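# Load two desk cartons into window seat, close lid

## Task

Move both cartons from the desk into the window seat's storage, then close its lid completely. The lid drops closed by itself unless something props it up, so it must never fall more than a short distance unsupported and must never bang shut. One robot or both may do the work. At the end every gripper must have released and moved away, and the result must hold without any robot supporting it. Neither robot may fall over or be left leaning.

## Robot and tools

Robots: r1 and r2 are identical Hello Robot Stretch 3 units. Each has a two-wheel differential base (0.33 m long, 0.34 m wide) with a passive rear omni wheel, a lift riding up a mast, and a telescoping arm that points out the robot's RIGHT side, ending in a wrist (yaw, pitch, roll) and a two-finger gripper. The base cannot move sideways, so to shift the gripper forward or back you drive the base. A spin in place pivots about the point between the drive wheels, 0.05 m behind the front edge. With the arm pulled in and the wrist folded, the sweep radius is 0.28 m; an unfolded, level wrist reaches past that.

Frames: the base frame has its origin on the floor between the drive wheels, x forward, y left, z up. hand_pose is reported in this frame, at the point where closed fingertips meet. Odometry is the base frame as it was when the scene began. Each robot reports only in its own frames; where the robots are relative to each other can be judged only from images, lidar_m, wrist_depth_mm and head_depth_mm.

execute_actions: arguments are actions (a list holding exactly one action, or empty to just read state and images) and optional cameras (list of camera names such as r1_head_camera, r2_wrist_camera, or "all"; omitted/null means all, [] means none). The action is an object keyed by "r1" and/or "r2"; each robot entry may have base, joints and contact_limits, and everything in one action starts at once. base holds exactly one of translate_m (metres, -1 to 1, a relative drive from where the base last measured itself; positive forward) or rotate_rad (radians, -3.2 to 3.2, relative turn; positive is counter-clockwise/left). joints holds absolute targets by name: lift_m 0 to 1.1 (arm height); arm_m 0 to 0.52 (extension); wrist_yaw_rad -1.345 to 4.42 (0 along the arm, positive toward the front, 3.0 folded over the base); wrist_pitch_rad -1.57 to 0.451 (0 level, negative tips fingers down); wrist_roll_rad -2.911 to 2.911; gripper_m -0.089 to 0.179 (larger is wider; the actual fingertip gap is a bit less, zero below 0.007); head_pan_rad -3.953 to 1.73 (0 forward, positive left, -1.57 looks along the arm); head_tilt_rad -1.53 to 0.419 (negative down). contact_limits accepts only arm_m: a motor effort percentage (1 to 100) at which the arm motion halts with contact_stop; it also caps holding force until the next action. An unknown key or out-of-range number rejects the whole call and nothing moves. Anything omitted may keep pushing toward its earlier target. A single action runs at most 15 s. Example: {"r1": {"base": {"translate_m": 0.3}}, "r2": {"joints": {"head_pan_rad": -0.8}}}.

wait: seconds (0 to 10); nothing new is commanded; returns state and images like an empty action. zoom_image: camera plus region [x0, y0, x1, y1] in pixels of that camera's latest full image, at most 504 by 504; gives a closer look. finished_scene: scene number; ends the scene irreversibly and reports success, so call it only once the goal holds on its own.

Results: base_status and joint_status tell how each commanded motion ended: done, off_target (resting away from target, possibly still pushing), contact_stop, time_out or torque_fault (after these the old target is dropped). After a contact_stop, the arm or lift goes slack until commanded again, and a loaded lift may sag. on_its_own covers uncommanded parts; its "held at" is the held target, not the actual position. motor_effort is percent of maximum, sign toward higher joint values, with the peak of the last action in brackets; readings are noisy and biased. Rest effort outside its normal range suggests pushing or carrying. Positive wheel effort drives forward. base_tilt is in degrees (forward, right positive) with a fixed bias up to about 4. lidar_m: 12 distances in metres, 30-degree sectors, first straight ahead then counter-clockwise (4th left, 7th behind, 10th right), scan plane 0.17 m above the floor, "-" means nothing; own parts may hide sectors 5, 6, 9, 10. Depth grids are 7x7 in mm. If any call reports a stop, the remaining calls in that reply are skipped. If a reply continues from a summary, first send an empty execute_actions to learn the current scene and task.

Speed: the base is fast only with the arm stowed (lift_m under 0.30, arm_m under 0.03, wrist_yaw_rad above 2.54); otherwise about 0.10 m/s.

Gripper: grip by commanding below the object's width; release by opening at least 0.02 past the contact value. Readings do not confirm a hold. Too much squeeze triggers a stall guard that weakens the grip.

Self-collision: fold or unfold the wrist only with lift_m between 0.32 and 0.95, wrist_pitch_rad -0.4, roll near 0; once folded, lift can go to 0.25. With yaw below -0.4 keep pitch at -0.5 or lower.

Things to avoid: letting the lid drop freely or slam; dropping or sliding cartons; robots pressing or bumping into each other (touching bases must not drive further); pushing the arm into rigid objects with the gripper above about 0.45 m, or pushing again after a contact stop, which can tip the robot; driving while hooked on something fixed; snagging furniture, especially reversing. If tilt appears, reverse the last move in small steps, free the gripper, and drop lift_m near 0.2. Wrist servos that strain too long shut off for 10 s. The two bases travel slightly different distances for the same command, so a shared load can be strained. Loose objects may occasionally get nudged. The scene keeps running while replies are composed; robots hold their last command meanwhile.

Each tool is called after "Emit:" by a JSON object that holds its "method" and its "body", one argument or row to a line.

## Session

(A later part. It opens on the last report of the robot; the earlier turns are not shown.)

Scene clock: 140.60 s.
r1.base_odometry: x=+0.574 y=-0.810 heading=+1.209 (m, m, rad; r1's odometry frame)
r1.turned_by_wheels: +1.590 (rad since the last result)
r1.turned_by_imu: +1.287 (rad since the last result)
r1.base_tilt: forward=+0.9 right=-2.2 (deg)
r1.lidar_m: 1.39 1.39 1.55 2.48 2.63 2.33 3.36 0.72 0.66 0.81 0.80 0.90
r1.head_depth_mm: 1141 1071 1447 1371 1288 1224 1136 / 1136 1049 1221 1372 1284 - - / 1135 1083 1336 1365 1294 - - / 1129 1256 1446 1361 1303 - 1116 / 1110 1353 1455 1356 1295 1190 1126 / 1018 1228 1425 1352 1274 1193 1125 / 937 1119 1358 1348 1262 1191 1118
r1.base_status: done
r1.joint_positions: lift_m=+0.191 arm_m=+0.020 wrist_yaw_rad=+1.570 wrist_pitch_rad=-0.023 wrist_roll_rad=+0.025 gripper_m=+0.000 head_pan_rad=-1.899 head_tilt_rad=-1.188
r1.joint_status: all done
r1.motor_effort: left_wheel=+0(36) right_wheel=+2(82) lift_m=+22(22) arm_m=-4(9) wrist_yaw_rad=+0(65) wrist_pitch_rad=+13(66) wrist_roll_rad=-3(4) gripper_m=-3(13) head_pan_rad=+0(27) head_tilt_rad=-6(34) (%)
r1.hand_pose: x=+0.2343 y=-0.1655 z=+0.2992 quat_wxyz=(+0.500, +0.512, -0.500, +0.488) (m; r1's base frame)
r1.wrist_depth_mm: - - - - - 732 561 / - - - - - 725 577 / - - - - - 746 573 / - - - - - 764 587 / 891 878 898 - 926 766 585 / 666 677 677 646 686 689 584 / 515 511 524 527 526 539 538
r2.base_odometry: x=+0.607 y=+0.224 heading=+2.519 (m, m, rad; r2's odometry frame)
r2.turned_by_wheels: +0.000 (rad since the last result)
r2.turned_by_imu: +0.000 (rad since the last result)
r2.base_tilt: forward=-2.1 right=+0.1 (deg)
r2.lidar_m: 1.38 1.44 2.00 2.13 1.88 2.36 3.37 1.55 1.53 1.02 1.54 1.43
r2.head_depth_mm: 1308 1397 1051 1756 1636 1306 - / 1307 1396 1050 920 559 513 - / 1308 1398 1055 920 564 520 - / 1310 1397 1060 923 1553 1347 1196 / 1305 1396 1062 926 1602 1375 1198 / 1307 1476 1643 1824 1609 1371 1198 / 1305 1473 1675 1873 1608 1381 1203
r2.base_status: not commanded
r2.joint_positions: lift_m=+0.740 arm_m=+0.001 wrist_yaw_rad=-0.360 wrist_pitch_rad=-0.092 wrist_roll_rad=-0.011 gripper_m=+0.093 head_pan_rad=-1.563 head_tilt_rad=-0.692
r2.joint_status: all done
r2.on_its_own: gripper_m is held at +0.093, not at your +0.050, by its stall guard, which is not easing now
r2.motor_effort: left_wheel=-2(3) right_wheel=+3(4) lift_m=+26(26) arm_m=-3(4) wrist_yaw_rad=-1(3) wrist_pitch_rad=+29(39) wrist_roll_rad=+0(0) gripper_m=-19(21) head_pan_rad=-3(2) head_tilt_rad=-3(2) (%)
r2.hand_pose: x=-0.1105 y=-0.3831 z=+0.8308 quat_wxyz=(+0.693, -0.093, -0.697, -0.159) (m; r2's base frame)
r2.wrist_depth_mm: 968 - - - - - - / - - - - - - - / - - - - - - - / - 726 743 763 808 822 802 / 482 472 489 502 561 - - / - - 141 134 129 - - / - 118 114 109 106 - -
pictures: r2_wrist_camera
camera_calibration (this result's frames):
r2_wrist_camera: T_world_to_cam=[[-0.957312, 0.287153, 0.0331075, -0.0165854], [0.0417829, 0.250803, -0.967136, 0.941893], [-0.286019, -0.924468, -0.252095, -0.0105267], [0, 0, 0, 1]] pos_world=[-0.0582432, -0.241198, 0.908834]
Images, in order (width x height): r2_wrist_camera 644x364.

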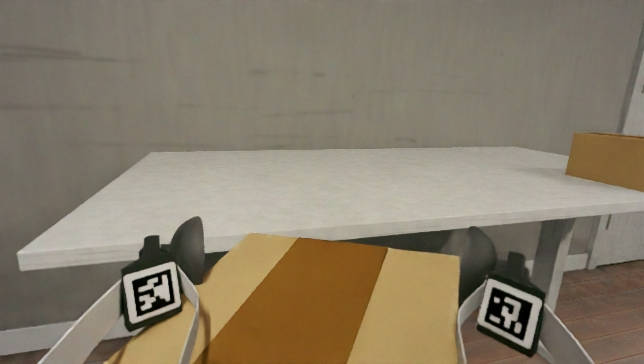

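Emit:
{"method": "execute_actions", "body": {
  "actions": [
    {"r1":{"base":{"rotate_rad":0.31}},"r2":{"base":{"rotate_rad":1.78},"joints":{"wrist_pitch_rad":-0.8,"head_tilt_rad":-1.0}}}
  ],
  "cameras": ["r2_wrist_camera","r2_head_camera","r1_head_camera"]
}}

Scene clock: 150.30 s.
r1.base_odometry: x=+0.574 y=-0.810 heading=+1.519 (m, m, rad; r1's odometry frame)
r1.turned_by_wheels: +0.310 (rad since the last result)
r1.turned_by_imu: +0.314 (rad since the last result)
r1.base_tilt: forward=+0.7 right=-2.2 (deg)
r1.lidar_m: 1.39 1.43 1.92 2.92 3.05 2.44 1.36 0.66 0.80 0.80 0.83 1.11
r1.head_depth_mm: 1120 1070 1146 1343 1290 1218 1136 / 1101 1231 1418 1369 1283 - - / 1049 1342 1461 1362 1289 - - / 1000 1261 1452 1364 1310 - 1116 / 950 1182 1424 1351 1296 1188 1127 / 911 1122 1399 1352 1281 1191 1128 / 871 1062 1339 1347 1260 1191 1125
r1.base_status: done
r1.joint_positions: lift_m=+0.191 arm_m=+0.020 wrist_yaw_rad=+1.570 wrist_pitch_rad=-0.023 wrist_roll_rad=+0.025 gripper_m=+0.000 head_pan_rad=-1.899 head_tilt_rad=-1.188
r1.joint_status: not commanded
r1.motor_effort: left_wheel=+0(3) right_wheel=+3(6) lift_m=+21(22) arm_m=-4(3) wrist_yaw_rad=+1(1) wrist_pitch_rad=+13(13) wrist_roll_rad=-3(3) gripper_m=-3(4) head_pan_rad=+0(0) head_tilt_rad=-7(6) (%)
r1.hand_pose: x=+0.2343 y=-0.1655 z=+0.2992 quat_wxyz=(+0.500, +0.512, -0.500, +0.488) (m; r1's base frame)
r1.wrist_depth_mm: - - - - - - 772 / - - - - - - 771 / - - - - - - 753 / - - - - - - 765 / 884 897 908 - 962 993 740 / 653 654 661 648 682 692 673 / 515 520 524 525 542 540 535
r2.base_odometry: x=+0.607 y=+0.224 heading=-1.984 (m, m, rad; r2's odometry frame)
r2.turned_by_wheels: +1.780 (rad since the last result)
r2.turned_by_imu: +1.802 (rad since the last result)
r2.base_tilt: forward=-2.1 right=+0.1 (deg)
r2.lidar_m: 1.88 2.03 3.38 3.14 1.75 1.49 1.03 1.64 1.38 1.38 1.57 2.28
r2.head_depth_mm: 1317 1553 1673 1486 - - - / 1344 1605 1674 1493 - - - / 1385 1636 1669 1508 - - - / 1407 1683 1670 1486 1338 1217 - / 1431 1720 1675 1493 1345 1221 1122 / 1473 1770 1677 1491 1345 1227 1120 / 1502 1801 1666 1484 1339 1221 1117
r2.base_status: done
r2.joint_positions: lift_m=+0.740 arm_m=+0.001 wrist_yaw_rad=-0.359 wrist_pitch_rad=-0.813 wrist_roll_rad=-0.011 gripper_m=+0.093 head_pan_rad=-1.564 head_tilt_rad=-0.989
r2.joint_status: all done
r2.on_its_own: gripper_m is held at +0.093, not at your +0.050, by its stall guard, which is not easing now
r2.motor_effort: left_wheel=-3(12) right_wheel=+3(10) lift_m=+19(26) arm_m=-3(3) wrist_yaw_rad=-2(5) wrist_pitch_rad=+4(28) wrist_roll_rad=-1(1) gripper_m=+0(18) head_pan_rad=-3(3) head_tilt_rad=-3(17) (%)
r2.hand_pose: x=-0.0773 y=-0.2947 z=+0.6760 quat_wxyz=(+0.593, +0.161, -0.686, -0.390) (m; r2's base frame)
r2.wrist_depth_mm: - - - - - - - / - - - - - - - / - - - - - - - / - - - - - - 993 / 917 913 952 899 934 910 904 / 833 864 829 830 839 850 831 / 775 766 778 759 756 753 750
pictures: r1_head_camera (sideways: a quarter turn clockwise sets it upright), r2_head_camera (sideways: a quarter turn clockwise sets it upright), r2_wrist_camera
camera_calibration (this result's frames):
r1_head_camera: T_world_to_cam=[[0.339668, 0.878698, -0.335434, 0.452307], [0.927961, -0.371232, -0.0328009, 0.0403561], [-0.153346, -0.300128, -0.941493, 1.18096], [0, 0, 0, 1]] pos_world=[-0.00998788, -0.0280211, 1.26491]
r2_head_camera: T_world_to_cam=[[0.00435435, 0.863401, -0.5045, 0.674233], [0.999897, -0.0106405, -0.00958007, 0.00485589], [-0.0136396, -0.504406, -0.863359, 1.08161], [0, 0, 0, 1]] pos_world=[0.00696148, -0.0365102, 1.27401]
r2_wrist_camera: T_world_to_cam=[[-0.958938, 0.282886, -0.0203295, 0.0296631], [0.24502, 0.790212, -0.56172, 0.669314], [-0.142838, -0.543636, -0.827078, 0.553639], [0, 0, 0, 1]] pos_world=[-0.0564697, -0.236313, 0.834472]
Images, in order (width x height): r1_head_camera 896x504, r2_head_camera 896x504, r2_wrist_camera 644x364.

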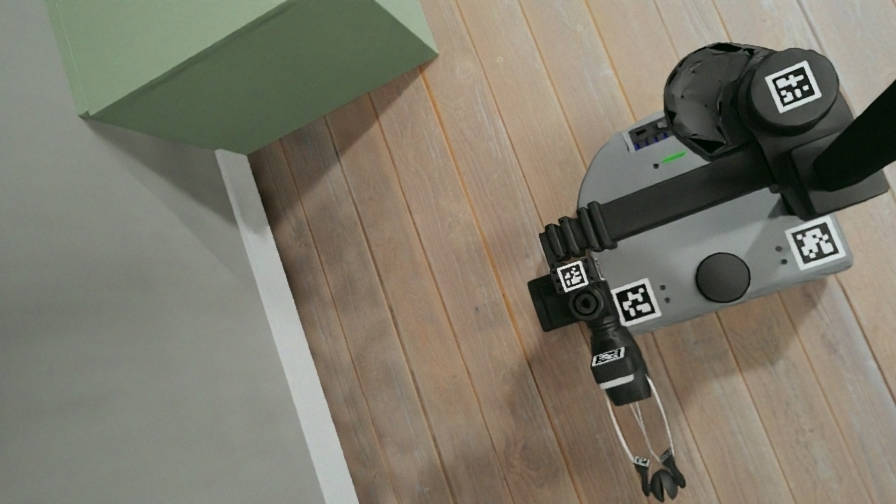

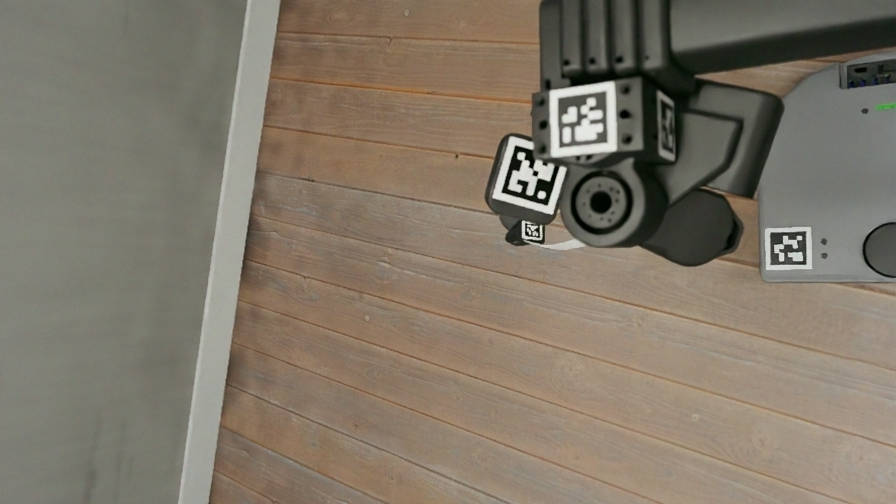

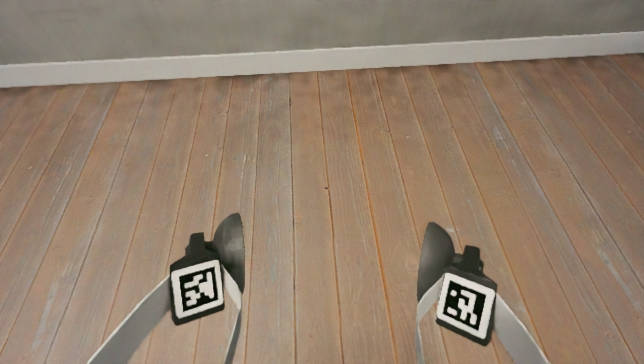

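Emit:
{"method": "execute_actions", "body": {
  "actions": [
    {"r1":{"base":{"translate_m":-0.6},"joints":{"head_pan_rad":-1.57,"arm_m":0.0}},"r2":{"base":{"translate_m":0.15},"joints":{"head_pan_rad":-3.3,"gripper_m":0.179,"wrist_pitch_rad":-1.57,"wrist_yaw_rad":0}}}
  ],
  "cameras": ["r2_nav_camera","r2_head_camera","r1_head_camera"]
}}

Scene clock: 170.27 s.
r1.base_odometry: x=+0.543 y=-1.409 heading=+1.519 (m, m, rad; r1's odometry frame)
r1.turned_by_wheels: +0.000 (rad since the last result)
r1.turned_by_imu: -0.003 (rad since the last result)
r1.base_tilt: forward=+0.8 right=-2.2 (deg)
r1.lidar_m: 1.98 2.04 2.74 2.50 1.86 1.85 2.77 0.48 0.35 0.33 0.84 1.13
r1.head_depth_mm: 959 1056 981 941 1289 1209 1134 / 949 1052 974 939 1283 1221 - / 942 1048 974 925 1286 - - / 935 1043 970 921 1286 - - / 927 1082 1387 1334 1287 1191 1131 / 923 1152 1419 1347 1273 1191 1125 / 914 1143 1414 1345 1267 1192 1128
r1.base_status: done
r1.joint_positions: lift_m=+0.191 arm_m=+0.001 wrist_yaw_rad=+1.570 wrist_pitch_rad=-0.023 wrist_roll_rad=+0.025 gripper_m=+0.000 head_pan_rad=-1.577 head_tilt_rad=-1.188
r1.joint_status: all done
r1.motor_effort: left_wheel=+0(4) right_wheel=+2(3) lift_m=+22(22) arm_m=-3(5) wrist_yaw_rad=+1(0) wrist_pitch_rad=+13(13) wrist_roll_rad=-3(3) gripper_m=-3(3) head_pan_rad=+3(24) head_tilt_rad=-6(7) (%)
r1.hand_pose: x=+0.2343 y=-0.1461 z=+0.2992 quat_wxyz=(+0.500, +0.512, -0.500, +0.488) (m; r1's base frame)
r1.wrist_depth_mm: - - - - - - 797 / - - - - - - 786 / - - - - - - 806 / - - - - - - 787 / 874 893 915 - 967 977 782 / 663 657 657 638 675 692 689 / 512 537 528 531 542 539 548
r2.base_odometry: x=+0.546 y=+0.087 heading=-1.984 (m, m, rad; r2's odometry frame)
r2.turned_by_wheels: +0.000 (rad since the last result)
r2.turned_by_imu: +0.000 (rad since the last result)
r2.base_tilt: forward=-2.2 right=+0.0 (deg)
r2.lidar_m: 1.74 1.73 3.34 3.34 1.93 1.63 1.17 1.67 1.42 1.41 1.60 2.13
r2.head_depth_mm: 958 1832 1669 - - - 1106 / 961 1853 1670 - - - 1110 / 961 1850 1674 - - - - / 961 1750 1622 - - - - / 961 1837 1675 1511 1329 - - / 1545 1866 1670 1482 1346 - 1125 / 1659 1879 1672 1488 1342 - -
r2.base_status: done
r2.joint_positions: lift_m=+0.740 arm_m=+0.001 wrist_yaw_rad=-0.003 wrist_pitch_rad=-1.563 wrist_roll_rad=-0.011 gripper_m=+0.179 head_pan_rad=-3.293 head_tilt_rad=-0.989
r2.joint_status: all done
r2.motor_effort: left_wheel=-3(5) right_wheel=+3(8) lift_m=+19(19) arm_m=-3(3) wrist_yaw_rad=+2(2) wrist_pitch_rad=-2(4) wrist_roll_rad=-1(1) gripper_m=+1(83) head_pan_rad=-3(42) head_tilt_rad=-3(4) (%)
r2.hand_pose: x=-0.0216 y=-0.1241 z=+0.6223 quat_wxyz=(+0.504, +0.500, -0.499, -0.497) (m; r2's base frame)
r2.wrist_depth_mm: 757 751 745 740 715 721 704 / 795 768 769 756 726 732 732 / 802 798 788 776 748 750 748 / 805 801 793 801 - 761 753 / 837 832 822 829 - 791 653 / 859 843 850 834 - 829 804 / 917 874 864 849 835 827 -
pictures: r1_head_camera (sideways: a quarter turn clockwise sets it upright), r2_head_camera (sideways: a quarter turn clockwise sets it upright), r2_nav_camera (sideways: a quarter turn counterclockwise sets it upright)
camera_calibration (this result's frames):
r1_head_camera: T_world_to_cam=[[0.0435073, 0.941059, -0.335434, 0.454114], [0.997788, -0.0578216, -0.0328009, 0.0399302], [-0.0502629, -0.333265, -0.941493, 1.18033], [0, 0, 0, 1]] pos_world=[-0.000272273, -0.0316764, 1.26491]
r2_head_camera: T_world_to_cam=[[0.851919, -0.140407, -0.5045, 0.669063], [-0.168133, -0.985718, -0.00958007, 0.0119809], [-0.495949, 0.0929843, -0.863359, 1.08455], [0, 0, 0, 1]] pos_world=[-0.0300895, 0.00490482, 1.27401]
r2_nav_camera: T_world_to_cam=[[-0.799847, 0.14449, 0.582552, -0.710101], [0.157913, 0.987056, -0.0280032, 0.090101], [-0.579057, 0.0695944, -0.812311, 1.01796], [0, 0, 0, 1]] pos_world=[0.00725833, -0.0571766, 1.2431]
Images, in order (width x height): r1_head_camera 896x504, r2_head_camera 896x504, r2_nav_camera 672x504.

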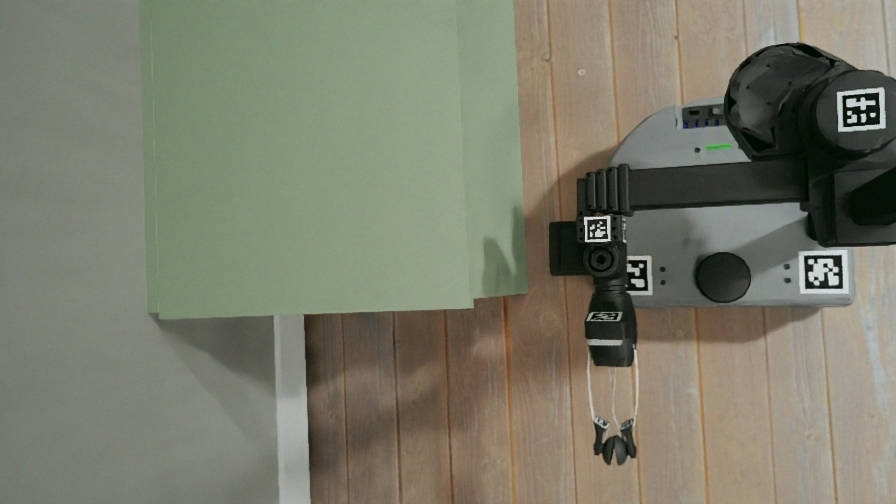

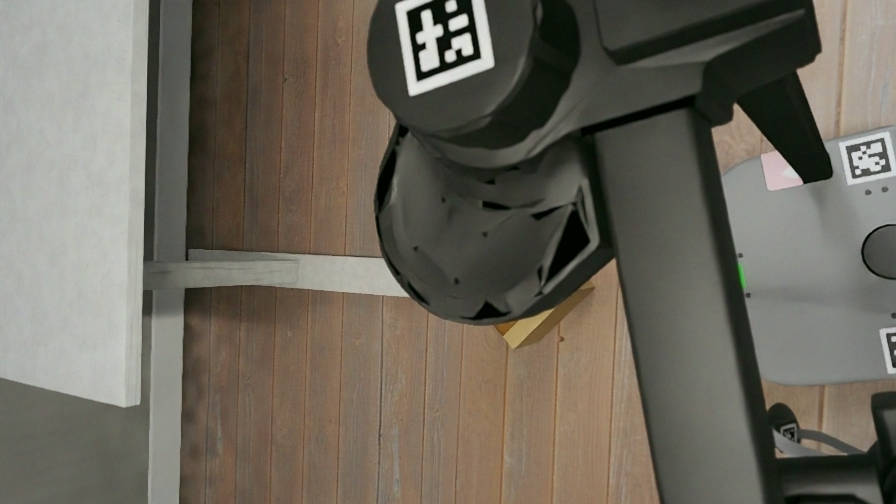

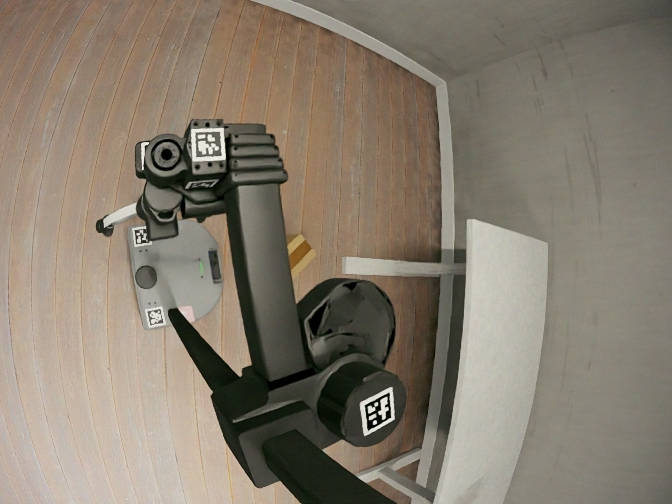

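Emit:
{"method": "execute_actions", "body": {
  "actions": [
    {"r1":{"joints":{"lift_m":0.22,"arm_m":0.13},"contact_limits":{"arm_m":10}},"r2":{"base":{"rotate_rad":-1.65},"joints":{"head_pan_rad":-1.57}}}
  ],
  "cameras": ["r2_head_camera","r1_head_camera"]
}}

Scene clock: 179.63 s.
r1.base_odometry: x=+0.543 y=-1.409 heading=+1.519 (m, m, rad; r1's odometry frame)
r1.turned_by_wheels: +0.000 (rad since the last result)
r1.turned_by_imu: +0.001 (rad since the last result)
r1.base_tilt: forward=+0.8 right=-2.2 (deg)
r1.lidar_m: 1.98 2.04 2.74 2.50 3.03 1.72 2.77 0.48 0.35 0.33 0.84 1.13
r1.head_depth_mm: 956 1053 981 940 1285 1219 1132 / 951 1052 973 937 1282 1215 - / 942 1048 971 923 1291 - - / 936 1045 974 915 1274 - - / 929 1081 1383 1340 1258 1195 1127 / 919 1153 1419 1352 1266 1189 1126 / 917 1135 1412 1342 1261 1186 1125
r1.base_status: not commanded
r1.joint_positions: lift_m=+0.219 arm_m=+0.113 wrist_yaw_rad=+1.571 wrist_pitch_rad=-0.022 wrist_roll_rad=+0.025 gripper_m=+0.000 head_pan_rad=-1.577 head_tilt_rad=-1.188
r1.joint_status: arm_m contact_stop (moved +0.112 of +0.129); the others done
r1.on_its_own: arm_m is slack since a contact_stop, until your next command for it (your +0.130 is given up)
r1.motor_effort: left_wheel=+0(1) right_wheel=+4(6) lift_m=+56(57) arm_m=-1(10) wrist_yaw_rad=+0(2) wrist_pitch_rad=+12(13) wrist_roll_rad=-3(3) gripper_m=-2(3) head_pan_rad=+3(4) head_tilt_rad=-7(6) (%)
r1.contact_limits: arm_m 10 (drawing in: default 27, maximum 43; extending or still: default 34, maximum 57)
r1.hand_pose: x=+0.2343 y=-0.2582 z=+0.3282 quat_wxyz=(+0.500, +0.512, -0.500, +0.488) (m; r1's base frame)
r1.wrist_depth_mm: - - - - - 999 673 / - - - - - 972 656 / - - - - - 998 678 / - - - - - 987 669 / 952 983 991 - - 876 677 / 700 709 721 688 745 756 644 / 555 571 571 576 575 580 583
r2.base_odometry: x=+0.546 y=+0.087 heading=+2.649 (m, m, rad; r2's odometry frame)
r2.turned_by_wheels: -1.650 (rad since the last result)
r2.turned_by_imu: -1.673 (rad since the last result)
r2.base_tilt: forward=-2.2 right=+0.0 (deg)
r2.lidar_m: 1.41 1.55 2.15 1.74 1.73 3.37 3.33 1.63 1.64 1.17 1.76 1.43
r2.head_depth_mm: 963 1807 1669 1491 - - - / 961 1839 1676 1489 - - - / 957 1828 1673 1491 1382 - - / 959 1791 1629 1492 1268 1231 - / 984 1873 1676 1493 1327 1236 1118 / 1677 1862 1672 1488 1340 1220 1121 / 1703 1886 1677 1488 1343 1222 1126
r2.base_status: done
r2.joint_positions: lift_m=+0.740 arm_m=+0.001 wrist_yaw_rad=-0.003 wrist_pitch_rad=-1.563 wrist_roll_rad=-0.011 gripper_m=+0.179 head_pan_rad=-1.577 head_tilt_rad=-0.989
r2.joint_status: all done
r2.motor_effort: left_wheel=+4(9) right_wheel=-3(7) lift_m=+19(19) arm_m=-3(3) wrist_yaw_rad=+3(2) wrist_pitch_rad=-2(2) wrist_roll_rad=-1(0) gripper_m=+0(1) head_pan_rad=+3(45) head_tilt_rad=-4(3) (%)
r2.hand_pose: x=-0.0216 y=-0.1240 z=+0.6223 quat_wxyz=(+0.504, +0.500, -0.499, -0.497) (m; r2's base frame)
r2.wrist_depth_mm: 757 767 740 737 723 720 705 / 785 774 766 747 743 733 721 / 816 803 774 780 756 754 728 / 821 810 793 801 - 761 759 / 858 829 821 815 - 788 772 / 881 843 833 836 - 807 801 / 917 875 876 863 823 828 -
pictures: r1_head_camera (sideways: a quarter turn clockwise sets it upright), r2_head_camera (sideways: a quarter turn clockwise sets it upright)
camera_calibration (this result's frames):
r1_head_camera: T_world_to_cam=[[0.0434968, 0.941059, -0.335434, 0.454114], [0.997789, -0.0578106, -0.0328009, 0.0399302], [-0.0502592, -0.333265, -0.941493, 1.18033], [0, 0, 0, 1]] pos_world=[-0.000271922, -0.0316765, 1.26491]
r2_head_camera: T_world_to_cam=[[0.0157797, 0.863268, -0.5045, 0.674163], [0.999669, -0.0238716, -0.00958007, 0.00485729], [-0.0203134, -0.504182, -0.863359, 1.08165], [0, 0, 0, 1]] pos_world=[0.00647825, -0.0365184, 1.27401]
Images, in order (width x height): r1_head_camera 896x504, r2_head_camera 896x504.

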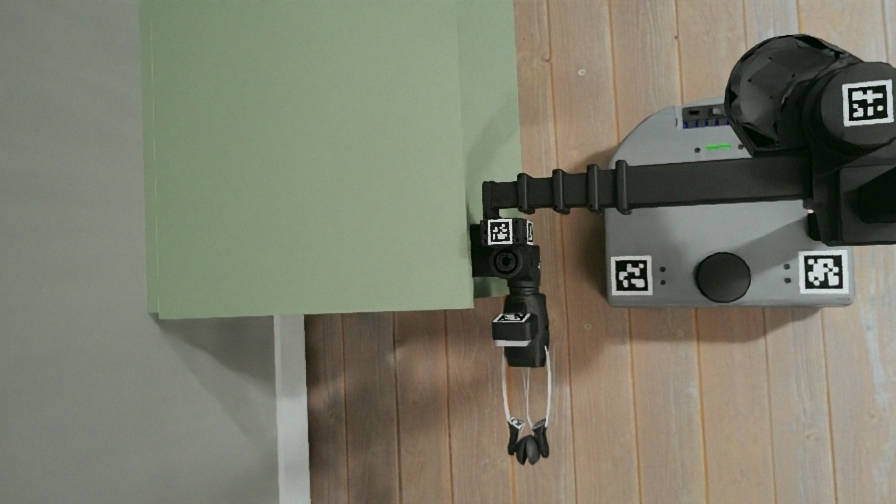

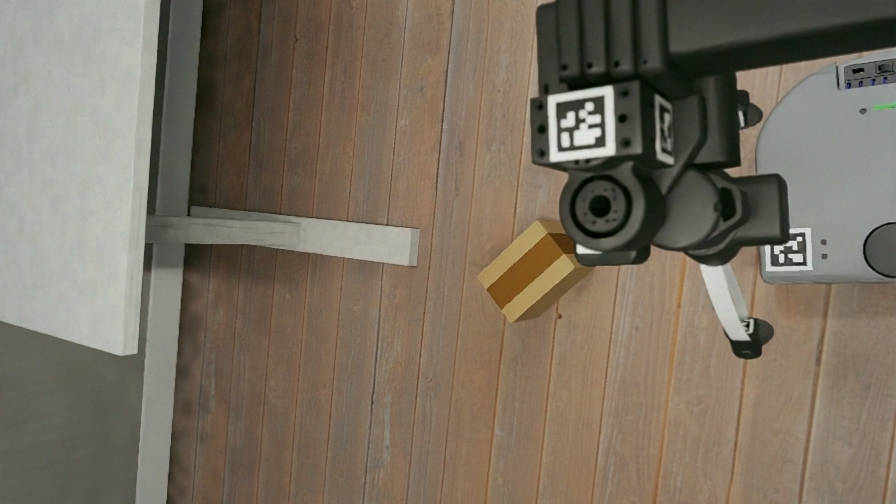

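Emit:
{"method": "execute_actions", "body": {
  "actions": [
    {"r1":{"joints":{"lift_m":0.29,"arm_m":0.110}},"r2":{"base":{"translate_m":0.05},"joints":{"arm_m":0.414,"wrist_yaw_rad":0.67,"lift_m":0.4}}}
  ],
  "cameras": ["r2_head_camera","r2_wrist_camera","r1_head_camera"]
}}

Scene clock: 191.03 s.
r1.base_odometry: x=+0.543 y=-1.409 heading=+1.519 (m, m, rad; r1's odometry frame)
r1.turned_by_wheels: +0.000 (rad since the last result)
r1.turned_by_imu: +0.001 (rad since the last result)
r1.base_tilt: forward=+1.0 right=-2.0 (deg)
r1.lidar_m: 1.98 2.04 2.74 2.50 3.01 1.75 2.77 0.48 0.35 0.33 0.85 1.13
r1.head_depth_mm: 959 1048 949 902 1282 1218 1133 / 949 1044 945 899 1283 1221 - / 944 1043 944 891 1302 - - / 935 1035 940 881 1280 - - / 928 1079 1393 1345 1263 1197 1130 / 925 1154 1415 1352 1264 1194 1126 / 913 1142 1410 1346 1258 1188 1126
r1.base_status: not commanded
r1.joint_positions: lift_m=+0.289 arm_m=+0.109 wrist_yaw_rad=+1.570 wrist_pitch_rad=-0.022 wrist_roll_rad=+0.025 gripper_m=+0.000 head_pan_rad=-1.576 head_tilt_rad=-1.188
r1.joint_status: all done
r1.motor_effort: left_wheel=+0(2) right_wheel=+3(9) lift_m=+78(89) arm_m=+7(14) wrist_yaw_rad=+0(1) wrist_pitch_rad=+12(13) wrist_roll_rad=-3(3) gripper_m=-3(3) head_pan_rad=+2(3) head_tilt_rad=-7(6) (%)
r1.hand_pose: x=+0.2343 y=-0.2545 z=+0.3976 quat_wxyz=(+0.500, +0.511, -0.500, +0.488) (m; r1's base frame)
r1.wrist_depth_mm: - - - - - 982 679 / - - - - - 978 678 / - - - - - - 660 / - - - - - 956 693 / - - - - - 981 679 / 836 834 868 832 854 872 675 / 658 660 677 671 680 687 642
r2.base_odometry: x=+0.502 y=+0.111 heading=+2.649 (m, m, rad; r2's odometry frame)
r2.turned_by_wheels: +0.000 (rad since the last result)
r2.turned_by_imu: +0.000 (rad since the last result)
r2.base_tilt: forward=-2.1 right=+0.1 (deg)
r2.lidar_m: 1.36 1.49 2.14 1.74 1.76 3.41 3.37 1.67 1.65 1.18 1.70 1.38
r2.head_depth_mm: 955 1830 1668 1494 1336 1218 1124 / 959 1833 1669 1488 1344 1232 - / 960 1797 1699 1476 1321 1228 - / 957 1851 1676 1450 1290 1227 - / 1621 1872 1668 1483 1343 1224 1128 / 1684 1860 1664 1486 1340 1225 1119 / 1716 1877 1666 1492 1338 1220 1121
r2.base_status: done
r2.joint_positions: lift_m=+0.400 arm_m=+0.414 wrist_yaw_rad=+0.668 wrist_pitch_rad=-1.565 wrist_roll_rad=-0.011 gripper_m=+0.179 head_pan_rad=-1.577 head_tilt_rad=-0.989
r2.joint_status: all done
r2.motor_effort: left_wheel=+3(9) right_wheel=-3(4) lift_m=+14(15) arm_m=+4(5) wrist_yaw_rad=+2(1) wrist_pitch_rad=-2(2) wrist_roll_rad=-1(1) gripper_m=+0(1) head_pan_rad=+4(3) head_tilt_rad=-3(4) (%)
r2.hand_pose: x=-0.0355 y=-0.5410 z=+0.2827 quat_wxyz=(+0.639, +0.637, -0.307, -0.303) (m; r2's base frame)
r2.wrist_depth_mm: 430 427 418 416 406 402 399 / 446 431 428 425 417 412 408 / 455 445 442 317 422 420 412 / 463 461 450 325 434 431 424 / 476 471 453 333 448 442 435 / 493 476 474 463 460 453 446 / 503 496 488 480 472 463 -
pictures: r1_head_camera (sideways: a quarter turn clockwise sets it upright), r2_head_camera (sideways: a quarter turn clockwise sets it upright), r2_wrist_camera
camera_calibration (this result's frames):
r1_head_camera: T_world_to_cam=[[0.0431795, 0.941108, -0.335338, 0.453991], [0.997808, -0.0574706, -0.0328062, 0.0399369], [-0.0501462, -0.333186, -0.941527, 1.18037], [0, 0, 0, 1]] pos_world=[-0.000261214, -0.0316749, 1.2649]
r2_head_camera: T_world_to_cam=[[0.0157179, 0.863269, -0.5045, 0.674164], [0.999671, -0.0238001, -0.00958007, 0.00485728], [-0.0202773, -0.504183, -0.863359, 1.08165], [0, 0, 0, 1]] pos_world=[0.00648086, -0.0365184, 1.27401]
r2_wrist_camera: T_world_to_cam=[[-0.759126, -0.647801, -0.0638793, -0.352688], [-0.648856, 0.745186, 0.153898, 0.374316], [-0.0520933, 0.158276, -0.98602, 0.528272], [0, 0, 0, 1]] pos_world=[0.00266136, -0.591019, 0.440751]
Images, in order (width x height): r1_head_camera 896x504, r2_head_camera 896x504, r2_wrist_camera 644x364.

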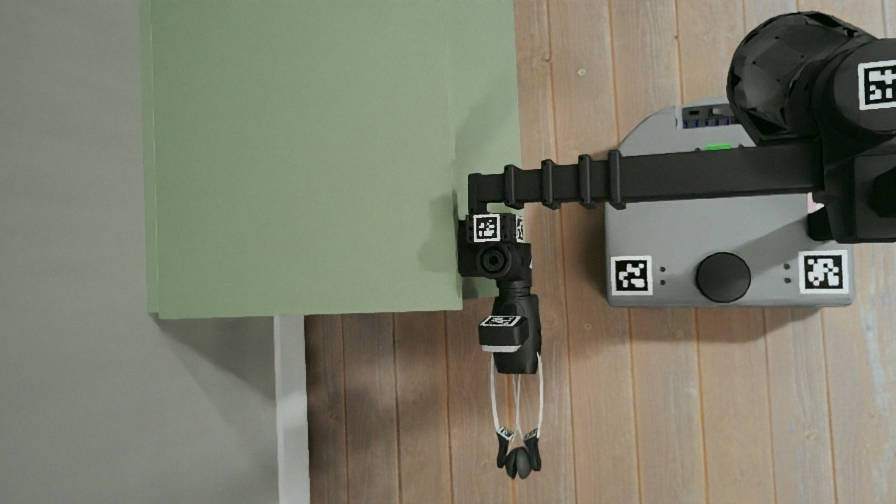

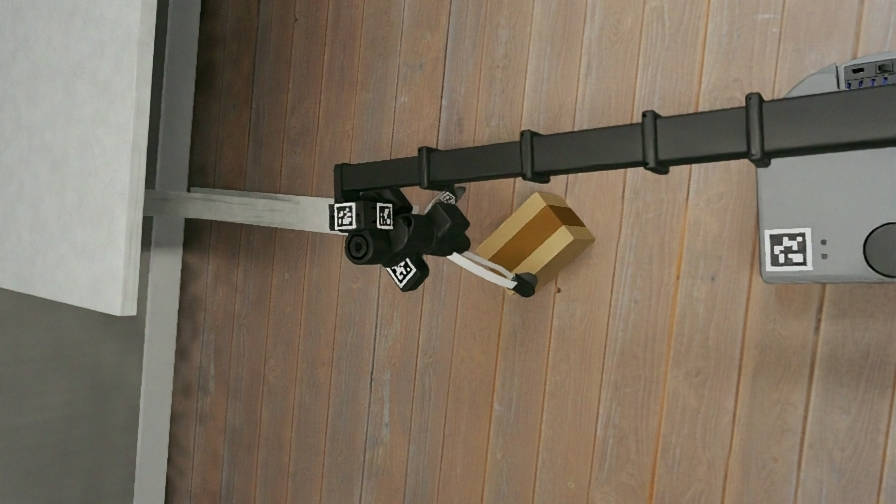

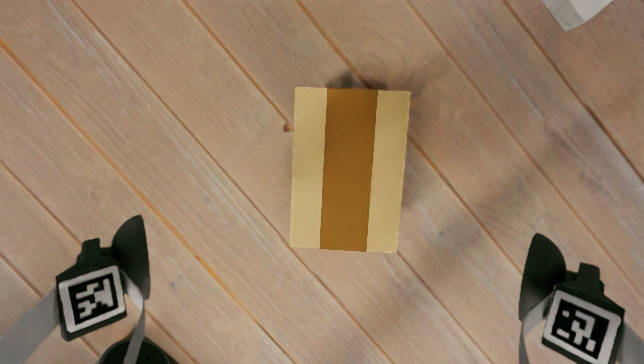

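Emit:
{"method": "execute_actions", "body": {
  "actions": [
    {"r1":{"joints":{"lift_m":0.335}},"r2":{"base":{"translate_m":0.007},"joints":{"arm_m":0.441,"lift_m":0.29}}}
  ],
  "cameras": ["r2_wrist_camera"]
}}

Emit:
{"method": "execute_actions", "body": {
  "actions": [
    {"r1":{"joints":{"arm_m":0.13},"contact_limits":{"arm_m":25}},"r2":{"joints":{"lift_m":0.195}}}
  ],
  "cameras": ["r2_wrist_camera","r1_head_camera"]
}}

Scene clock: 201.10 s.
r1.base_odometry: x=+0.543 y=-1.409 heading=+1.519 (m, m, rad; r1's odometry frame)
r1.turned_by_wheels: +0.000 (rad since the last result)
r1.turned_by_imu: +0.001 (rad since the last result)
r1.base_tilt: forward=+1.0 right=-2.1 (deg)
r1.lidar_m: 1.99 2.04 2.74 2.51 3.04 1.75 2.77 0.48 0.35 0.33 0.84 1.13
r1.head_depth_mm: 960 1031 913 943 1291 1217 - / 950 1032 907 927 1280 1217 - / 944 1032 904 850 1291 - - / 936 1024 900 833 1281 - - / 928 1079 1383 1351 1266 1196 1133 / 921 1149 1421 1358 1266 1193 1129 / 919 1139 1413 1347 1261 1187 1124
r1.base_status: not commanded
r1.joint_positions: lift_m=+0.334 arm_m=+0.110 wrist_yaw_rad=+1.571 wrist_pitch_rad=-0.022 wrist_roll_rad=+0.025 gripper_m=+0.000 head_pan_rad=-1.576 head_tilt_rad=-1.188
r1.joint_status: all done
r1.motor_effort: left_wheel=+0(0) right_wheel=+1(3) lift_m=+79(77) arm_m=+2(7) wrist_yaw_rad=+0(1) wrist_pitch_rad=+12(12) wrist_roll_rad=-3(3) gripper_m=-3(1) head_pan_rad=+3(2) head_tilt_rad=-7(6) (%)
r1.hand_pose: x=+0.2343 y=-0.2548 z=+0.4426 quat_wxyz=(+0.500, +0.511, -0.500, +0.488) (m; r1's base frame)
r1.wrist_depth_mm: - - - - - 951 659 / - - - - - 998 657 / - - - - - - 673 / - - - - - - 678 / - - - - - 987 673 / 909 931 919 908 941 897 668 / 721 722 724 743 741 769 645
r2.base_odometry: x=+0.496 y=+0.114 heading=+2.650 (m, m, rad; r2's odometry frame)
r2.turned_by_wheels: +0.000 (rad since the last result)
r2.turned_by_imu: +0.000 (rad since the last result)
r2.base_tilt: forward=-2.3 right=+0.1 (deg)
r2.lidar_m: 1.36 1.49 2.14 1.75 1.77 3.41 3.38 1.68 1.65 1.18 1.69 1.37
r2.head_depth_mm: 961 1828 1676 1483 1344 1225 1118 / 958 1832 1679 1491 1347 1225 - / 960 1789 1652 1486 1317 1220 - / 959 1853 1667 1467 1285 1225 - / 1630 1863 1672 1489 1345 1220 1122 / 1689 1879 1661 1489 1340 1224 1122 / 1701 1877 1673 1488 1345 1218 1124
r2.base_status: done
r2.joint_positions: lift_m=+0.290 arm_m=+0.441 wrist_yaw_rad=+0.668 wrist_pitch_rad=-1.565 wrist_roll_rad=-0.011 gripper_m=+0.179 head_pan_rad=-1.577 head_tilt_rad=-0.989
r2.joint_status: all done
r2.motor_effort: left_wheel=+3(8) right_wheel=-3(6) lift_m=+14(13) arm_m=+4(5) wrist_yaw_rad=+2(1) wrist_pitch_rad=-1(1) wrist_roll_rad=-1(1) gripper_m=+0(1) head_pan_rad=+4(4) head_tilt_rad=-3(3) (%)
r2.hand_pose: x=-0.0356 y=-0.5680 z=+0.1727 quat_wxyz=(+0.639, +0.637, -0.307, -0.304) (m; r2's base frame)
r2.wrist_depth_mm: 324 319 316 311 305 304 297 / 329 323 322 318 312 308 305 / 338 336 328 207 207 313 310 / 345 343 338 212 213 322 318 / 358 351 344 217 217 331 322 / 369 360 352 222 339 340 330 / 378 372 364 229 351 348 -
pictures: r2_wrist_camera
camera_calibration (this result's frames):
r2_wrist_camera: T_world_to_cam=[[-0.759139, -0.647786, -0.063891, -0.377194], [-0.648826, 0.745149, 0.1542, 0.411216], [-0.0522803, 0.158513, -0.985972, 0.424194], [0, 0, 0, 1]] pos_world=[0.00264269, -0.617998, 0.330734]
Images, in order (width x height): r2_wrist_camera 644x364.

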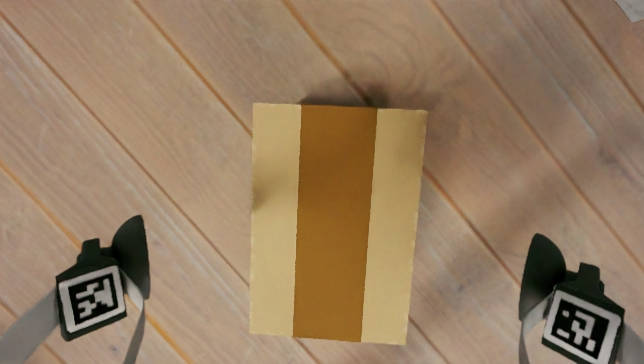

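Scene clock: 202.80 s.
r1.base_odometry: x=+0.543 y=-1.409 heading=+1.519 (m, m, rad; r1's odometry frame)
r1.turned_by_wheels: +0.000 (rad since the last result)
r1.turned_by_imu: -0.001 (rad since the last result)
r1.base_tilt: forward=+1.0 right=-2.1 (deg)
r1.lidar_m: 1.98 2.04 2.73 2.50 2.38 1.75 2.76 0.48 0.35 0.33 0.84 1.13
r1.head_depth_mm: 954 1037 913 947 1285 1220 - / 951 1034 908 932 1282 1221 - / 944 1028 903 848 1290 - - / 936 1026 905 832 1278 - - / 926 1077 1389 1353 1270 1193 1129 / 922 1150 1414 1347 1265 1195 1131 / 916 1142 1408 1356 1261 1190 1126
r1.base_status: not commanded
r1.joint_positions: lift_m=+0.334 arm_m=+0.114 wrist_yaw_rad=+1.572 wrist_pitch_rad=-0.022 wrist_roll_rad=+0.025 gripper_m=+0.000 head_pan_rad=-1.576 head_tilt_rad=-1.188
r1.joint_status: arm_m contact_stop (moved +0.004 of +0.020)
r1.on_its_own: arm_m is slack since a contact_stop, until your next command for it (your +0.130 is given up)
r1.motor_effort: left_wheel=+1(1) right_wheel=+0(6) lift_m=+72(78) arm_m=-1(25) wrist_yaw_rad=-2(2) wrist_pitch_rad=+12(12) wrist_roll_rad=-3(3) gripper_m=-3(2) head_pan_rad=+3(2) head_tilt_rad=-6(8) (%)
r1.contact_limits: arm_m 25 (drawing in: default 27, maximum 43; extending or still: default 34, maximum 57)
r1.hand_pose: x=+0.2343 y=-0.2589 z=+0.4428 quat_wxyz=(+0.499, +0.512, -0.500, +0.489) (m; r1's base frame)
r1.wrist_depth_mm: - - - - - 964 668 / - - - - - 985 654 / - - - - - 995 664 / - - - - - 969 664 / - - - - - - 671 / 915 949 902 899 947 888 666 / 728 708 739 751 741 746 652
r2.base_odometry: x=+0.496 y=+0.114 heading=+2.650 (m, m, rad; r2's odometry frame)
r2.turned_by_wheels: +0.000 (rad since the last result)
r2.turned_by_imu: +0.000 (rad since the last result)
r2.base_tilt: forward=-2.2 right=+0.1 (deg)
r2.lidar_m: 1.36 1.48 2.14 1.75 1.76 3.43 3.38 1.68 1.65 1.18 1.69 1.37
r2.head_depth_mm: 961 1832 1675 1490 1340 1225 1122 / 962 1840 1668 1487 1343 1221 - / 959 1793 1633 1509 1318 1236 - / 958 1855 1673 1509 1284 1221 - / 1629 1862 1672 1494 1341 1224 1122 / 1694 1871 1668 1490 1340 1223 1117 / 1705 1873 1669 1490 1345 1229 1119
r2.base_status: not commanded
r2.joint_positions: lift_m=+0.195 arm_m=+0.441 wrist_yaw_rad=+0.668 wrist_pitch_rad=-1.565 wrist_roll_rad=-0.011 gripper_m=+0.179 head_pan_rad=-1.577 head_tilt_rad=-0.989
r2.joint_status: all done
r2.motor_effort: left_wheel=+3(4) right_wheel=-3(3) lift_m=+14(14) arm_m=+4(4) wrist_yaw_rad=+1(2) wrist_pitch_rad=-1(2) wrist_roll_rad=-1(1) gripper_m=+0(0) head_pan_rad=+3(4) head_tilt_rad=-4(3) (%)
r2.hand_pose: x=-0.0356 y=-0.5680 z=+0.0777 quat_wxyz=(+0.639, +0.637, -0.307, -0.304) (m; r2's base frame)
r2.wrist_depth_mm: 229 226 224 219 217 214 210 / 234 231 226 222 220 219 216 / 240 237 115 113 111 221 220 / 247 242 118 116 114 226 224 / 253 248 121 119 117 232 232 / 259 255 124 122 120 240 236 / 267 261 127 124 123 244 -
pictures: r1_head_camera (sideways: a quarter turn clockwise sets it upright), r2_wrist_camera
camera_calibration (this result's frames):
r1_head_camera: T_world_to_cam=[[0.0431648, 0.941114, -0.335323, 0.453971], [0.997809, -0.0574544, -0.032807, 0.039938], [-0.0501409, -0.333172, -0.941532, 1.18038], [0, 0, 0, 1]] pos_world=[-0.000260713, -0.0316744, 1.2649]
r2_wrist_camera: T_world_to_cam=[[-0.759139, -0.647786, -0.063891, -0.383264], [-0.648826, 0.745149, 0.1542, 0.425866], [-0.0522802, 0.158513, -0.985972, 0.330528], [0, 0, 0, 1]] pos_world=[0.0026427, -0.618, 0.235735]
Images, in order (width x height): r1_head_camera 896x504, r2_wrist_camera 644x364.

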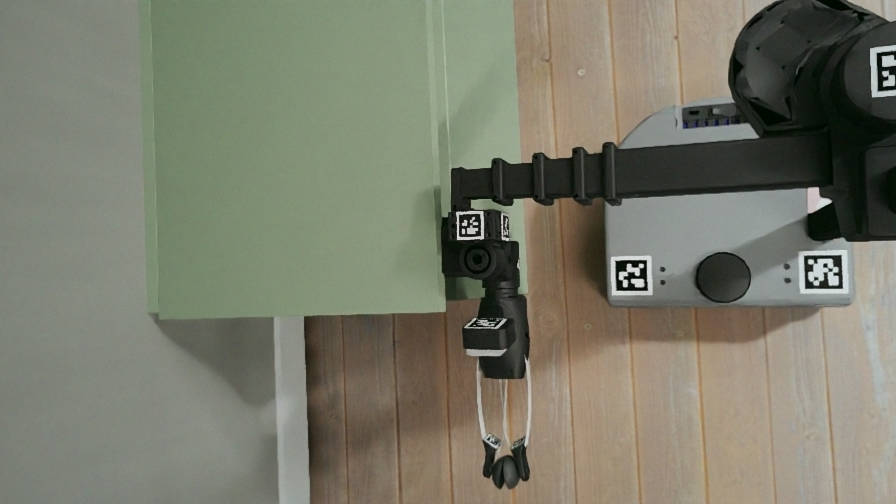

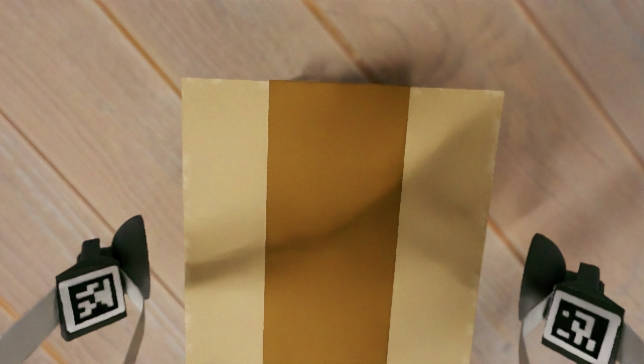

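Emit:
{"method": "execute_actions", "body": {
  "actions": [
    {"r1":{"joints":{"arm_m":0.113}},"r2":{"joints":{"gripper_m":0.085}}}
  ],
  "cameras": []
}}

Emit:
{"method": "execute_actions", "body": {
  "actions": [
    {"r2":{"joints":{"lift_m":0.4}}}
  ],
  "cameras": ["r2_wrist_camera","r2_head_camera"]
}}

Scene clock: 210.60 s.
r1.base_odometry: x=+0.543 y=-1.409 heading=+1.519 (m, m, rad; r1's odometry frame)
r1.turned_by_wheels: +0.000 (rad since the last result)
r1.turned_by_imu: +0.000 (rad since the last result)
r1.base_tilt: forward=+0.8 right=-2.1 (deg)
r1.lidar_m: 1.98 2.04 2.74 2.50 3.00 1.76 2.77 0.48 0.35 0.33 0.85 1.13
r1.head_depth_mm: 956 1036 911 949 1286 1222 - / 953 1033 907 929 1284 1222 - / 942 1033 903 848 1289 - - / 933 1022 902 834 1275 - - / 930 1080 1391 1351 1268 1196 1131 / 921 1150 1422 1354 1266 1193 1129 / 917 1140 1414 1344 1265 1190 1120
r1.base_status: not commanded
r1.joint_positions: lift_m=+0.334 arm_m=+0.113 wrist_yaw_rad=+1.572 wrist_pitch_rad=-0.022 wrist_roll_rad=+0.025 gripper_m=+0.000 head_pan_rad=-1.576 head_tilt_rad=-1.188
r1.joint_status: all done
r1.motor_effort: left_wheel=+1(1) right_wheel=+0(1) lift_m=+72(73) arm_m=-4(4) wrist_yaw_rad=-2(2) wrist_pitch_rad=+12(12) wrist_roll_rad=-3(3) gripper_m=-3(3) head_pan_rad=+3(3) head_tilt_rad=-6(7) (%)
r1.hand_pose: x=+0.2343 y=-0.2579 z=+0.4428 quat_wxyz=(+0.499, +0.512, -0.500, +0.489) (m; r1's base frame)
r1.wrist_depth_mm: - - - - - 956 659 / - - - - - - 652 / - - - - - 995 667 / - - - - - - 670 / - - - - - 974 675 / 935 938 919 926 944 915 665 / 726 725 731 758 747 767 646
r2.base_odometry: x=+0.496 y=+0.114 heading=+2.650 (m, m, rad; r2's odometry frame)
r2.turned_by_wheels: +0.000 (rad since the last result)
r2.turned_by_imu: +0.000 (rad since the last result)
r2.base_tilt: forward=-2.1 right=+0.0 (deg)
r2.lidar_m: 1.36 1.49 2.14 1.75 1.77 3.43 3.40 1.68 1.65 1.18 1.69 1.37
r2.head_depth_mm: 959 1820 1665 1488 1351 1219 1121 / 959 1822 1678 1491 1347 1222 - / 959 1810 1645 1512 1320 1238 - / 958 1850 1672 1518 1290 1225 - / 1628 1868 1673 1484 1338 1219 1122 / 1696 1856 1674 1479 1353 1219 1122 / 1711 1881 1678 1484 1345 1224 1119
r2.base_status: not commanded
r2.joint_positions: lift_m=+0.195 arm_m=+0.441 wrist_yaw_rad=+0.668 wrist_pitch_rad=-1.568 wrist_roll_rad=-0.011 gripper_m=+0.086 head_pan_rad=-1.577 head_tilt_rad=-0.989
r2.joint_status: all done
r2.motor_effort: left_wheel=+4(4) right_wheel=-4(4) lift_m=+14(14) arm_m=+4(4) wrist_yaw_rad=+2(1) wrist_pitch_rad=-1(2) wrist_roll_rad=-1(1) gripper_m=-21(95) head_pan_rad=+4(4) head_tilt_rad=-3(3) (%)
r2.hand_pose: x=-0.0361 y=-0.5672 z=+0.0778 quat_wxyz=(+0.638, +0.637, -0.305, -0.305) (m; r2's base frame)
r2.wrist_depth_mm: 231 228 224 222 218 215 211 / 235 233 228 222 220 218 217 / 241 239 116 114 113 223 222 / 247 245 119 117 116 228 228 / 254 250 122 120 118 234 231 / 261 - 125 123 121 238 238 / 267 263 129 126 124 248 244
pictures: none
No camera images: the call's "cameras" was empty. Leave "cameras" out to get every camera's image.

Scene clock: 213.30 s.
r1.base_odometry: x=+0.543 y=-1.409 heading=+1.519 (m, m, rad; r1's odometry frame)
r1.turned_by_wheels: +0.000 (rad since the last result)
r1.turned_by_imu: +0.000 (rad since the last result)
r1.base_tilt: forward=+0.8 right=-2.2 (deg)
r1.lidar_m: 1.98 2.04 2.73 2.50 3.03 1.75 2.77 0.48 0.35 0.33 0.85 1.13
r1.head_depth_mm: 956 1035 909 947 1287 1221 - / 952 1035 909 930 1278 1218 - / 944 1028 906 847 1290 - - / 935 1025 904 833 1275 - - / 926 1083 1383 1354 1270 1196 1131 / 924 1153 1413 1353 1263 1192 1129 / 916 1136 1412 1349 1261 1187 1124
r1.base_status: not commanded
r1.joint_positions: lift_m=+0.334 arm_m=+0.113 wrist_yaw_rad=+1.572 wrist_pitch_rad=-0.022 wrist_roll_rad=+0.025 gripper_m=+0.000 head_pan_rad=-1.576 head_tilt_rad=-1.188
r1.joint_status: not commanded
r1.motor_effort: left_wheel=+1(1) right_wheel=+0(0) lift_m=+72(73) arm_m=-4(4) wrist_yaw_rad=-2(2) wrist_pitch_rad=+12(12) wrist_roll_rad=-3(3) gripper_m=-3(2) head_pan_rad=+2(3) head_tilt_rad=-6(8) (%)
r1.hand_pose: x=+0.2343 y=-0.2579 z=+0.4428 quat_wxyz=(+0.499, +0.512, -0.500, +0.489) (m; r1's base frame)
r1.wrist_depth_mm: - - - - - - 660 / - - - - - 960 657 / - - - - - - 684 / - - - - - - 667 / - - - - - - 657 / 926 897 949 905 974 883 664 / 727 722 744 729 767 726 635
r2.base_odometry: x=+0.496 y=+0.114 heading=+2.650 (m, m, rad; r2's odometry frame)
r2.turned_by_wheels: +0.000 (rad since the last result)
r2.turned_by_imu: +0.000 (rad since the last result)
r2.base_tilt: forward=-2.1 right=+0.2 (deg)
r2.lidar_m: 1.36 1.49 2.14 1.75 1.77 3.40 3.38 1.68 1.65 1.18 1.69 1.37
r2.head_depth_mm: 959 1834 1681 1488 1340 1218 1120 / 959 1832 1681 1485 1341 1229 - / 960 1803 1689 1484 1327 1218 - / 958 1846 1695 1101 1329 1223 - / 1629 1868 1665 1488 1339 1224 1124 / 1688 1875 1672 1483 1344 1221 1122 / 1710 1886 1675 1484 1344 1223 1119
r2.base_status: not commanded
r2.joint_positions: lift_m=+0.399 arm_m=+0.441 wrist_yaw_rad=+0.668 wrist_pitch_rad=-1.562 wrist_roll_rad=-0.011 gripper_m=+0.086 head_pan_rad=-1.577 head_tilt_rad=-0.989
r2.joint_status: all done
r2.motor_effort: left_wheel=+3(4) right_wheel=-2(5) lift_m=+27(29) arm_m=+4(4) wrist_yaw_rad=+1(1) wrist_pitch_rad=-2(3) wrist_roll_rad=-1(1) gripper_m=-20(21) head_pan_rad=+4(3) head_tilt_rad=-3(3) (%)
r2.hand_pose: x=-0.0352 y=-0.5685 z=+0.2817 quat_wxyz=(+0.639, +0.637, -0.307, -0.303) (m; r2's base frame)
r2.wrist_depth_mm: 427 424 416 415 408 402 392 / 442 435 425 417 410 412 403 / 452 441 119 116 115 415 413 / 461 455 122 120 118 431 421 / 472 468 125 122 120 437 433 / 488 482 128 125 123 443 447 / 497 497 131 129 127 461 448
pictures: r2_head_camera (sideways: a quarter turn clockwise sets it upright), r2_wrist_camera
camera_calibration (this result's frames):
r2_head_camera: T_world_to_cam=[[0.0156676, 0.86327, -0.5045, 0.674164], [0.999672, -0.0237419, -0.00958007, 0.00485727], [-0.0202479, -0.504184, -0.863359, 1.08165], [0, 0, 0, 1]] pos_world=[0.00648299, -0.0365183, 1.27401]
r2_wrist_camera: T_world_to_cam=[[-0.759044, -0.647906, -0.0637976, -0.370353], [-0.649055, 0.745444, 0.151793, 0.39587], [-0.0507899, 0.156626, -0.986351, 0.530882], [0, 0, 0, 1]] pos_world=[0.00279109, -0.618203, 0.439919]
Images, in order (width x height): r2_head_camera 896x504, r2_wrist_camera 644x364.

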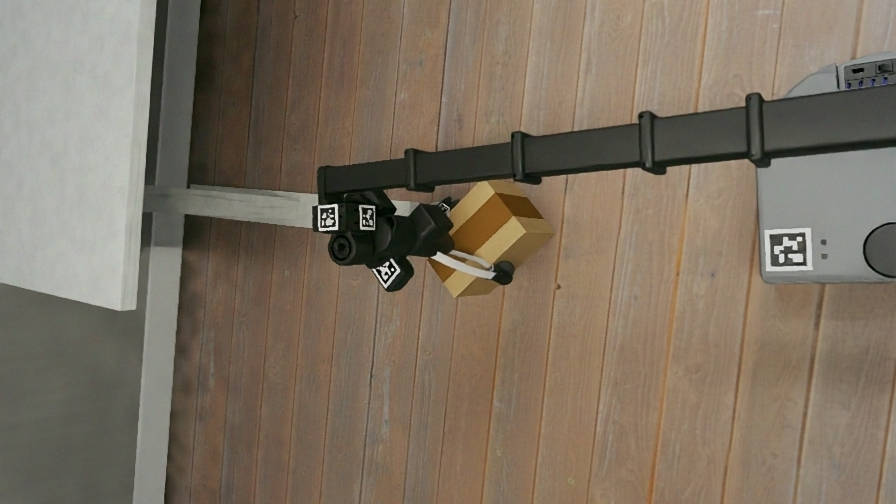

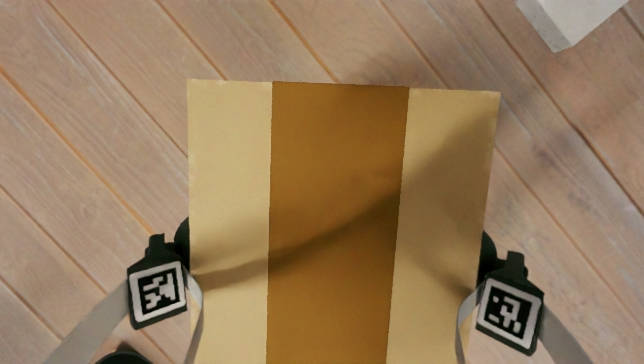

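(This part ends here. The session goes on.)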